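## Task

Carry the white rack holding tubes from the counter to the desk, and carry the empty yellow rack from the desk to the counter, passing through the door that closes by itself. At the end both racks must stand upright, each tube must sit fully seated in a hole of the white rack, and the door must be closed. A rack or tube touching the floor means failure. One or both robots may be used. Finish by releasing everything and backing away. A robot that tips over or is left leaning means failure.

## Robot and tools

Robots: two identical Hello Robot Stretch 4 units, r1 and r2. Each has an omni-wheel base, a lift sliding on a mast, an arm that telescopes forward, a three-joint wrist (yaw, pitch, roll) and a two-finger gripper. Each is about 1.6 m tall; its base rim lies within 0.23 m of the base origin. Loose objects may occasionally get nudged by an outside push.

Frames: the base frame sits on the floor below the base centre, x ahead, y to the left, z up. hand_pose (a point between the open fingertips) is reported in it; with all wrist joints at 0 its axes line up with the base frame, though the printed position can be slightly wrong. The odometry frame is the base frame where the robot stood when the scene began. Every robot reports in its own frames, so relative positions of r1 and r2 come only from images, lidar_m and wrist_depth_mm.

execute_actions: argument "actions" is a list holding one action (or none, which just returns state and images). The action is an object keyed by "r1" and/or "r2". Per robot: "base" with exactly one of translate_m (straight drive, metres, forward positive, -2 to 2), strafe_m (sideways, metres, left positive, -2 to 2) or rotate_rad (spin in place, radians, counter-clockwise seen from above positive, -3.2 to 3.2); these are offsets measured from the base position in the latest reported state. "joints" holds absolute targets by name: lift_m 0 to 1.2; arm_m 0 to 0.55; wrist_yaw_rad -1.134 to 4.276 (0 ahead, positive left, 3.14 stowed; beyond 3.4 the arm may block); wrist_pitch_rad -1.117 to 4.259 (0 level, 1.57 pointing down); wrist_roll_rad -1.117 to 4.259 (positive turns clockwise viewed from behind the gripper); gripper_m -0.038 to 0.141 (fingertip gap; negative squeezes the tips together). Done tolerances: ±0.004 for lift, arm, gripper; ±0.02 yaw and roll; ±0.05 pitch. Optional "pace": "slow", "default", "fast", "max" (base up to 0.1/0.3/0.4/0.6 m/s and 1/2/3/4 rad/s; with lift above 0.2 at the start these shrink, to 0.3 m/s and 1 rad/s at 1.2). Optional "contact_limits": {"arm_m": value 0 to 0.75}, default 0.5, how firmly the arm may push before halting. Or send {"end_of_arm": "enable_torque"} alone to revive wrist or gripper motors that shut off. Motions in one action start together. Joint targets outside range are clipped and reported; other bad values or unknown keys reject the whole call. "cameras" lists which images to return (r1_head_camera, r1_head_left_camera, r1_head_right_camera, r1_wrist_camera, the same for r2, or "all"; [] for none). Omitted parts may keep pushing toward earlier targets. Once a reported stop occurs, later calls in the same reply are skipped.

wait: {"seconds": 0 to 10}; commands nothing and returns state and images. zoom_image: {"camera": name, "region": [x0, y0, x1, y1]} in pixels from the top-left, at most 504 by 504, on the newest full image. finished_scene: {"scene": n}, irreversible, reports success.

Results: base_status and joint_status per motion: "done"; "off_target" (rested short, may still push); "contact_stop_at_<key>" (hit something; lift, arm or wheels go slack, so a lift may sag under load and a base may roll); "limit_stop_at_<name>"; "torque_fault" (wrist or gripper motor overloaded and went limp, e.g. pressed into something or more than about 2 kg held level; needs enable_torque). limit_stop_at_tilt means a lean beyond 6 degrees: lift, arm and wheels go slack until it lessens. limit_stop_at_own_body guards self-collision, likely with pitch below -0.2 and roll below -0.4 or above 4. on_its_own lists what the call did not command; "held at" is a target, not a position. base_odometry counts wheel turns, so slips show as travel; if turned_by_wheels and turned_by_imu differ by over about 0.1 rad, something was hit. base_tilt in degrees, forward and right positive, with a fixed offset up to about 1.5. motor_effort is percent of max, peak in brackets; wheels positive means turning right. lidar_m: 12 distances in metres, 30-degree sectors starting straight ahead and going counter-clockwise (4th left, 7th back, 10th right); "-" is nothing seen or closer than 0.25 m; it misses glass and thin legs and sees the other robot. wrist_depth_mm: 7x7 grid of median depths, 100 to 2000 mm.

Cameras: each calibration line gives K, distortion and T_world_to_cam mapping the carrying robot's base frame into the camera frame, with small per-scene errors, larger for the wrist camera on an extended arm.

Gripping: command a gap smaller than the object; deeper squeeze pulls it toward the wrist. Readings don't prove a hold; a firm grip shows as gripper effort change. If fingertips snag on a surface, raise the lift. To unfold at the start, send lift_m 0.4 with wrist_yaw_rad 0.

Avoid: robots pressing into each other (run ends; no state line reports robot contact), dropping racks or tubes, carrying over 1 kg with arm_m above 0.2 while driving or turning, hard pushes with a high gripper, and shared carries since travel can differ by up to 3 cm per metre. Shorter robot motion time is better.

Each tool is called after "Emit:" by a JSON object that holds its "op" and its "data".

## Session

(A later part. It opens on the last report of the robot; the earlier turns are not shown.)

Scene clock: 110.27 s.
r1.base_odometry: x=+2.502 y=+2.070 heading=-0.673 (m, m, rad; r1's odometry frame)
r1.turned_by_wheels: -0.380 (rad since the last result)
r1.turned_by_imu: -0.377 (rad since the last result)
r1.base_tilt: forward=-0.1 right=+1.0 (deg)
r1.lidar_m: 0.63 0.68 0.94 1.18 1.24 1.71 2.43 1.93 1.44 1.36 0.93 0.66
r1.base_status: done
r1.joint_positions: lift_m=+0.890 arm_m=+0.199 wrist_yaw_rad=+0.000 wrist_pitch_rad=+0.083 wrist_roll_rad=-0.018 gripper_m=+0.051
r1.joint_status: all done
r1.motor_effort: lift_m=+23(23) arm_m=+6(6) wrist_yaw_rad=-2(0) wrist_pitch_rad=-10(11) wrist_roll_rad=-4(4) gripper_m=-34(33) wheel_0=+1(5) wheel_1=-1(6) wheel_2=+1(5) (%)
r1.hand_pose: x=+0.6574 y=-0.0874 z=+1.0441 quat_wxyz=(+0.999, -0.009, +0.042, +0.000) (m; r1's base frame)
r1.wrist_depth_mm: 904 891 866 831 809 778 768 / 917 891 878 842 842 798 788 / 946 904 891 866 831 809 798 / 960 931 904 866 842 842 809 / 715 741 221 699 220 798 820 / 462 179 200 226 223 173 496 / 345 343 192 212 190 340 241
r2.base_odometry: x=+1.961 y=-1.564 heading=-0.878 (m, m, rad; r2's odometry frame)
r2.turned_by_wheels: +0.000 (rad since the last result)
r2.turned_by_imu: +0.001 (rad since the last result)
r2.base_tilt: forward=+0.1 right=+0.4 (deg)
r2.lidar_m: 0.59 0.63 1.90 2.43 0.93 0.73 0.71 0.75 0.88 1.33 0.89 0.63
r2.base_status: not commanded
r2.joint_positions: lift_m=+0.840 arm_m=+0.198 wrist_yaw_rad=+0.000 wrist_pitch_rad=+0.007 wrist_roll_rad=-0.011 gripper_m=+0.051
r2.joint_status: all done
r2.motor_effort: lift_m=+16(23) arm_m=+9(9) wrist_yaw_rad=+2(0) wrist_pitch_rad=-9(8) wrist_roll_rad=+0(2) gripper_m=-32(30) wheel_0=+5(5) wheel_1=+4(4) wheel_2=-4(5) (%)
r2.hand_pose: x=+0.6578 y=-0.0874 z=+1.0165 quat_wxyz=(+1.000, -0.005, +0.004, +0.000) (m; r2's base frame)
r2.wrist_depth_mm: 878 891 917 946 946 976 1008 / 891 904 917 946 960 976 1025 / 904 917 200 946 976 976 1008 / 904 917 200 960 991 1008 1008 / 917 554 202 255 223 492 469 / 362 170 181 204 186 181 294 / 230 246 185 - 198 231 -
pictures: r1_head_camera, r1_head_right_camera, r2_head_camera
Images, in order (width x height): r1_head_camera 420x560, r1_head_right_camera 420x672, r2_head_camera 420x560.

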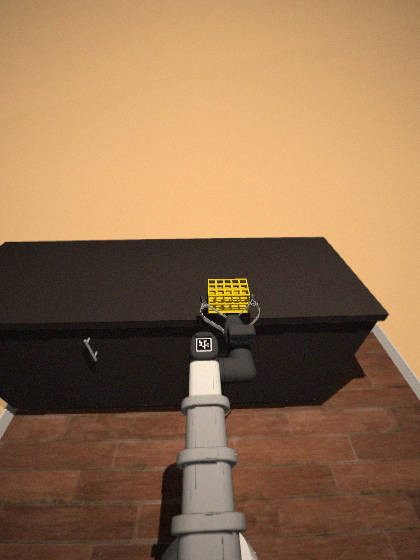

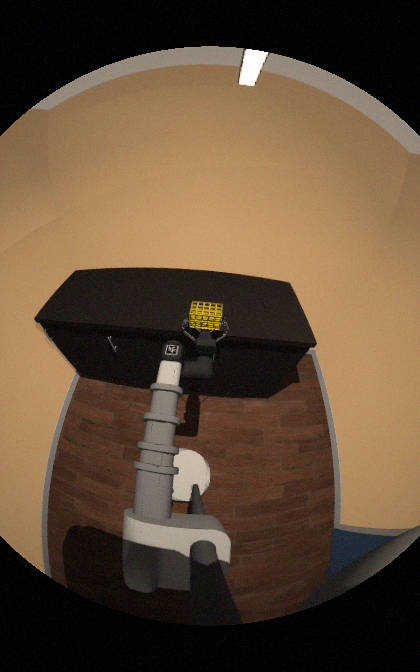

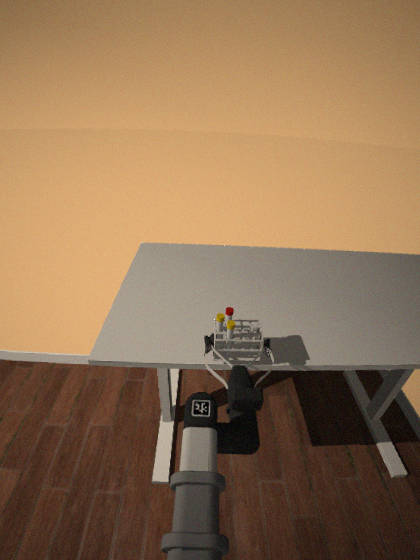

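Height difference is again 0.04.

Emit:
{"op": "execute_actions", "data": {"actions": [{"r1":{"joints":{"arm_m":0.3,"lift_m":0.83}},"r2":{"joints":{"arm_m":0.265}}}], "cameras": []}}

Emit:
{"op": "execute_actions", "data": {"actions": [{"r1":{"joints":{"lift_m":0.805},"pace":"slow"},"r2":{"joints":{"lift_m":0.82},"pace":"slow"}}], "cameras": []}}

Emit:
{"op": "execute_actions", "data": {"actions": [{"r1":{"joints":{"gripper_m":0.141}},"r2":{"joints":{"gripper_m":0.141}}}], "cameras": []}}

Emit:
{"op": "execute_actions", "data": {"actions": [{"r1":{"joints":{"arm_m":0}},"r2":{"joints":{"arm_m":0}}}], "cameras": ["r1_wrist_camera","r1_head_right_camera","r2_wrist_camera"]}}

Scene clock: 113.80 s.
r1.base_odometry: x=+2.502 y=+2.070 heading=-0.673 (m, m, rad; r1's odometry frame)
r1.turned_by_wheels: +0.000 (rad since the last result)
r1.turned_by_imu: +0.000 (rad since the last result)
r1.base_tilt: forward=-0.3 right=+1.0 (deg)
r1.lidar_m: 0.64 0.66 0.90 1.17 1.21 1.74 2.44 1.94 1.43 1.37 0.92 0.65
r1.base_status: not commanded
r1.joint_positions: lift_m=+0.830 arm_m=+0.299 wrist_yaw_rad=+0.000 wrist_pitch_rad=+0.083 wrist_roll_rad=-0.018 gripper_m=+0.051
r1.joint_status: all done
r1.motor_effort: lift_m=+16(19) arm_m=+5(6) wrist_yaw_rad=+0(1) wrist_pitch_rad=-10(10) wrist_roll_rad=-3(3) gripper_m=-32(32) wheel_0=+0(1) wheel_1=+0(0) wheel_2=+1(1) (%)
r1.hand_pose: x=+0.7574 y=-0.0874 z=+0.9847 quat_wxyz=(+0.999, -0.009, +0.042, +0.000) (m; r1's base frame)
r1.wrist_depth_mm: 809 788 759 741 723 699 683 / 820 788 768 750 732 707 691 / 842 798 788 768 732 723 707 / 831 831 798 768 759 732 715 / 508 521 221 492 219 564 574 / 327 179 200 225 224 174 351 / 245 243 193 213 190 240 146
r2.base_odometry: x=+1.961 y=-1.564 heading=-0.878 (m, m, rad; r2's odometry frame)
r2.turned_by_wheels: +0.000 (rad since the last result)
r2.turned_by_imu: +0.001 (rad since the last result)
r2.base_tilt: forward=+0.1 right=+0.4 (deg)
r2.lidar_m: 0.61 0.63 1.92 2.41 0.95 0.73 0.70 0.73 0.88 1.33 0.89 0.63
r2.base_status: not commanded
r2.joint_positions: lift_m=+0.840 arm_m=+0.263 wrist_yaw_rad=+0.000 wrist_pitch_rad=+0.007 wrist_roll_rad=-0.011 gripper_m=+0.051
r2.joint_status: all done
r2.motor_effort: lift_m=+15(15) arm_m=+9(9) wrist_yaw_rad=-1(1) wrist_pitch_rad=-8(9) wrist_roll_rad=+1(1) gripper_m=-35(36) wheel_0=+5(5) wheel_1=+4(4) wheel_2=-5(5) (%)
r2.hand_pose: x=+0.7228 y=-0.0874 z=+1.0165 quat_wxyz=(+1.000, -0.005, +0.004, +0.000) (m; r2's base frame)
r2.wrist_depth_mm: 820 854 854 854 891 917 931 / 831 842 854 878 904 917 931 / 831 866 199 891 891 931 946 / 842 854 200 891 917 917 946 / 854 559 202 255 222 492 466 / 359 170 182 203 185 181 293 / 230 245 184 - 197 231 -
pictures: none
No camera images: the call's "cameras" was empty. Leave "cameras" out to get every camera's image.

Scene clock: 114.80 s.
r1.base_odometry: x=+2.502 y=+2.070 heading=-0.673 (m, m, rad; r1's odometry frame)
r1.turned_by_wheels: +0.000 (rad since the last result)
r1.turned_by_imu: +0.000 (rad since the last result)
r1.base_tilt: forward=-0.1 right=+0.9 (deg)
r1.lidar_m: 0.63 0.67 0.91 1.17 1.25 1.75 2.43 1.96 1.43 1.36 0.92 0.67
r1.base_status: not commanded
r1.joint_positions: lift_m=+0.805 arm_m=+0.299 wrist_yaw_rad=+0.000 wrist_pitch_rad=+0.083 wrist_roll_rad=-0.018 gripper_m=+0.051
r1.joint_status: all done
r1.motor_effort: lift_m=+15(14) arm_m=+5(5) wrist_yaw_rad=-1(1) wrist_pitch_rad=-9(10) wrist_roll_rad=-3(3) gripper_m=-33(31) wheel_0=+1(1) wheel_1=-1(1) wheel_2=+1(1) (%)
r1.hand_pose: x=+0.7574 y=-0.0874 z=+0.9597 quat_wxyz=(+0.999, -0.009, +0.042, +0.000) (m; r1's base frame)
r1.wrist_depth_mm: 798 778 759 741 723 699 683 / 809 798 768 750 723 707 691 / 831 809 778 768 750 732 707 / 842 820 788 778 759 732 715 / 418 433 221 407 218 469 473 / 271 179 200 225 223 173 290 / 203 202 187 212 190 199 -
r2.base_odometry: x=+1.961 y=-1.564 heading=-0.878 (m, m, rad; r2's odometry frame)
r2.turned_by_wheels: +0.000 (rad since the last result)
r2.turned_by_imu: +0.000 (rad since the last result)
r2.base_tilt: forward=+0.1 right=+0.4 (deg)
r2.lidar_m: 0.62 0.61 1.92 2.42 0.93 0.73 0.69 0.73 0.88 1.32 0.89 0.65
r2.base_status: not commanded
r2.joint_positions: lift_m=+0.820 arm_m=+0.263 wrist_yaw_rad=+0.000 wrist_pitch_rad=+0.007 wrist_roll_rad=-0.011 gripper_m=+0.051
r2.joint_status: all done
r2.motor_effort: lift_m=+16(18) arm_m=+9(9) wrist_yaw_rad=+0(0) wrist_pitch_rad=-8(7) wrist_roll_rad=+2(1) gripper_m=-29(33) wheel_0=+6(6) wheel_1=+4(4) wheel_2=-5(4) (%)
r2.hand_pose: x=+0.7228 y=-0.0874 z=+0.9964 quat_wxyz=(+1.000, -0.005, +0.004, +0.000) (m; r2's base frame)
r2.wrist_depth_mm: 820 842 866 878 904 904 917 / 831 842 854 878 891 917 917 / 842 866 199 878 891 931 960 / 831 866 200 891 904 931 931 / 559 466 202 256 224 413 392 / 301 170 182 203 185 182 244 / 192 205 185 - 187 192 -
pictures: none
No camera images: the call's "cameras" was empty. Leave "cameras" out to get every camera's image.

Scene clock: 116.73 s.
r1.base_odometry: x=+2.502 y=+2.070 heading=-0.673 (m, m, rad; r1's odometry frame)
r1.turned_by_wheels: +0.000 (rad since the last result)
r1.turned_by_imu: +0.000 (rad since the last result)
r1.base_tilt: forward=-0.2 right=+0.9 (deg)
r1.lidar_m: 0.64 0.67 0.96 1.17 1.23 1.73 2.42 1.98 1.43 1.37 0.92 0.66
r1.base_status: not commanded
r1.joint_positions: lift_m=+0.805 arm_m=+0.299 wrist_yaw_rad=+0.000 wrist_pitch_rad=+0.083 wrist_roll_rad=-0.018 gripper_m=+0.141
r1.joint_status: all done
r1.motor_effort: lift_m=+15(15) arm_m=+6(6) wrist_yaw_rad=+0(0) wrist_pitch_rad=-10(10) wrist_roll_rad=-3(3) gripper_m=-1(32) wheel_0=+0(1) wheel_1=-1(0) wheel_2=+1(1) (%)
r1.hand_pose: x=+0.7574 y=-0.0874 z=+0.9598 quat_wxyz=(+0.999, -0.009, +0.041, +0.000) (m; r1's base frame)
r1.wrist_depth_mm: 798 778 750 732 723 699 676 / 809 788 768 750 732 707 691 / 820 820 778 759 750 723 707 / 831 820 788 778 759 741 723 / 424 436 227 252 379 473 477 / 272 277 208 229 214 191 294 / 204 204 208 152 208 211 216
r2.base_odometry: x=+1.961 y=-1.564 heading=-0.878 (m, m, rad; r2's odometry frame)
r2.turned_by_wheels: +0.000 (rad since the last result)
r2.turned_by_imu: +0.001 (rad since the last result)
r2.base_tilt: forward=+0.2 right=+0.4 (deg)
r2.lidar_m: 0.59 0.63 1.92 2.41 0.93 0.74 0.70 0.73 0.89 1.33 0.90 0.64
r2.base_status: not commanded
r2.joint_positions: lift_m=+0.820 arm_m=+0.263 wrist_yaw_rad=+0.000 wrist_pitch_rad=+0.006 wrist_roll_rad=-0.011 gripper_m=+0.141
r2.joint_status: all done
r2.motor_effort: lift_m=+16(16) arm_m=+9(9) wrist_yaw_rad=+1(0) wrist_pitch_rad=-5(9) wrist_roll_rad=+1(3) gripper_m=+4(34) wheel_0=+5(5) wheel_1=+4(4) wheel_2=-5(5) (%)
r2.hand_pose: x=+0.7228 y=-0.0874 z=+0.9966 quat_wxyz=(+1.000, -0.005, +0.003, +0.000) (m; r2's base frame)
r2.wrist_depth_mm: 831 842 854 878 891 904 931 / 831 842 878 878 904 917 931 / 842 854 842 891 917 917 960 / 842 854 225 878 904 931 946 / 559 473 208 480 221 404 394 / 306 206 205 204 227 243 249 / 213 204 198 - 203 187 189
pictures: none
No camera images: the call's "cameras" was empty. Leave "cameras" out to get every camera's image.

Scene clock: 118.73 s.
r1.base_odometry: x=+2.502 y=+2.070 heading=-0.673 (m, m, rad; r1's odometry frame)
r1.turned_by_wheels: +0.000 (rad since the last result)
r1.turned_by_imu: +0.000 (rad since the last result)
r1.base_tilt: forward=-0.1 right=+0.9 (deg)
r1.lidar_m: 0.62 0.67 0.93 1.17 1.26 1.73 2.43 1.96 1.43 1.36 0.91 0.65
r1.base_status: not commanded
r1.joint_positions: lift_m=+0.805 arm_m=+0.001 wrist_yaw_rad=+0.000 wrist_pitch_rad=+0.082 wrist_roll_rad=-0.018 gripper_m=+0.141
r1.joint_status: all done
r1.motor_effort: lift_m=+15(15) arm_m=-5(5) wrist_yaw_rad=+0(2) wrist_pitch_rad=-8(9) wrist_roll_rad=-4(3) gripper_m=+0(1) wheel_0=+0(1) wheel_1=+0(0) wheel_2=+1(1) (%)
r1.hand_pose: x=+0.4594 y=-0.0875 z=+0.9599 quat_wxyz=(+0.999, -0.009, +0.041, +0.000) (m; r1's base frame)
r1.wrist_depth_mm: 1098 1098 1060 1025 1008 991 960 / 1138 1118 1078 1042 1025 1008 976 / 1160 1138 1098 1060 1025 1025 976 / 976 1008 1078 1060 1025 1025 991 / 480 462 455 466 477 484 484 / 504 492 222 459 427 199 430 / 512 496 488 152 455 445 436
r2.base_odometry: x=+1.961 y=-1.564 heading=-0.878 (m, m, rad; r2's odometry frame)
r2.turned_by_wheels: +0.000 (rad since the last result)
r2.turned_by_imu: +0.001 (rad since the last result)
r2.base_tilt: forward=+0.1 right=+0.4 (deg)
r2.lidar_m: 0.59 0.62 1.91 2.41 0.97 0.72 0.70 0.73 0.91 1.32 0.88 0.62
r2.base_status: not commanded
r2.joint_positions: lift_m=+0.820 arm_m=+0.002 wrist_yaw_rad=+0.000 wrist_pitch_rad=+0.006 wrist_roll_rad=-0.011 gripper_m=+0.141
r2.joint_status: all done
r2.motor_effort: lift_m=+16(16) arm_m=-9(10) wrist_yaw_rad=+1(1) wrist_pitch_rad=-7(8) wrist_roll_rad=+2(1) gripper_m=+0(2) wheel_0=+6(6) wheel_1=+4(4) wheel_2=-5(5) (%)
r2.hand_pose: x=+0.4610 y=-0.0875 z=+0.9967 quat_wxyz=(+1.000, -0.005, +0.003, +0.000) (m; r2's base frame)
r2.wrist_depth_mm: 1060 1098 1118 1138 1160 1182 1205 / 1060 1078 1098 1138 1182 1182 1229 / 1098 1118 1118 1160 1182 1182 1255 / 1098 1098 1118 1078 1182 1118 976 / 574 554 496 466 415 415 449 / 379 208 373 379 1160 1255 1255 / 1098 732 1160 - 1205 1255 1281
pictures: r1_head_right_camera, r1_wrist_camera, r2_wrist_camera
camera_calibration (this result's frames):
r1_wrist_camera: T_world_to_cam=[[0.0793546, -0.99684, 0.00350241, -0.107735], [-0.125401, -0.0134681, -0.992015, 1.05818], [0.988927, 0.0782817, -0.126073, -0.10035], [0, 0, 0, 1]] pos_world=[0.240485, -0.0852874, 1.03746]
r2_wrist_camera: T_world_to_cam=[[-0.0465546, -0.998646, -0.0232141, -0.0546869], [-0.0548447, 0.0257596, -0.998163, 1.06736], [0.997409, -0.0451959, -0.0559696, -0.180594], [0, 0, 0, 1]] pos_world=[0.236119, -0.0902697, 1.05402]
Images, in order (width x height): r1_head_right_camera 420x672, r1_wrist_camera 616x392, r2_wrist_camera 616x392.

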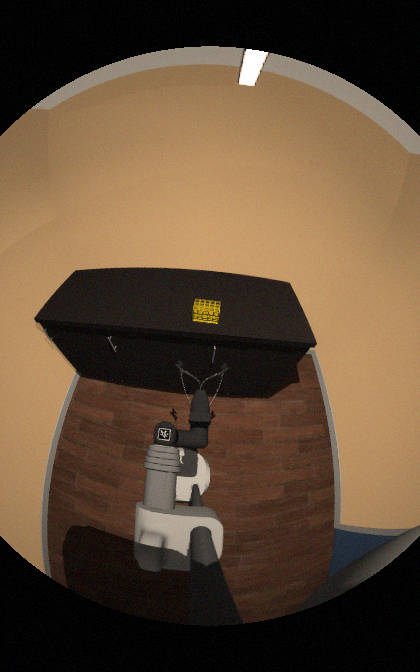

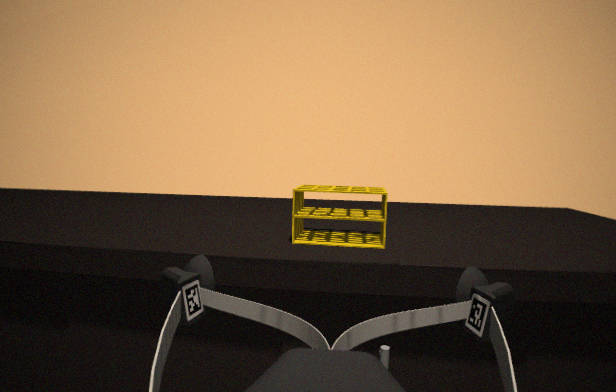

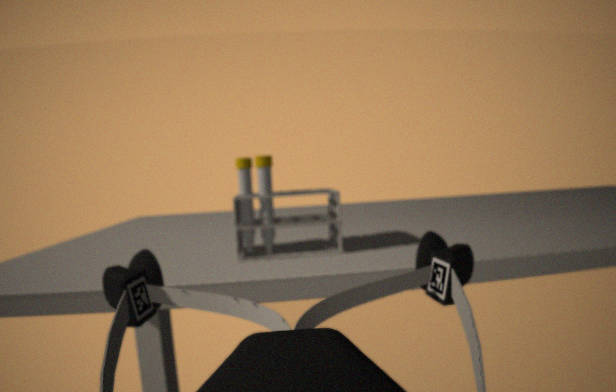

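Emit:
{"op": "finished_scene", "data": {"scene": 2}}

The scene is finished: the task was done.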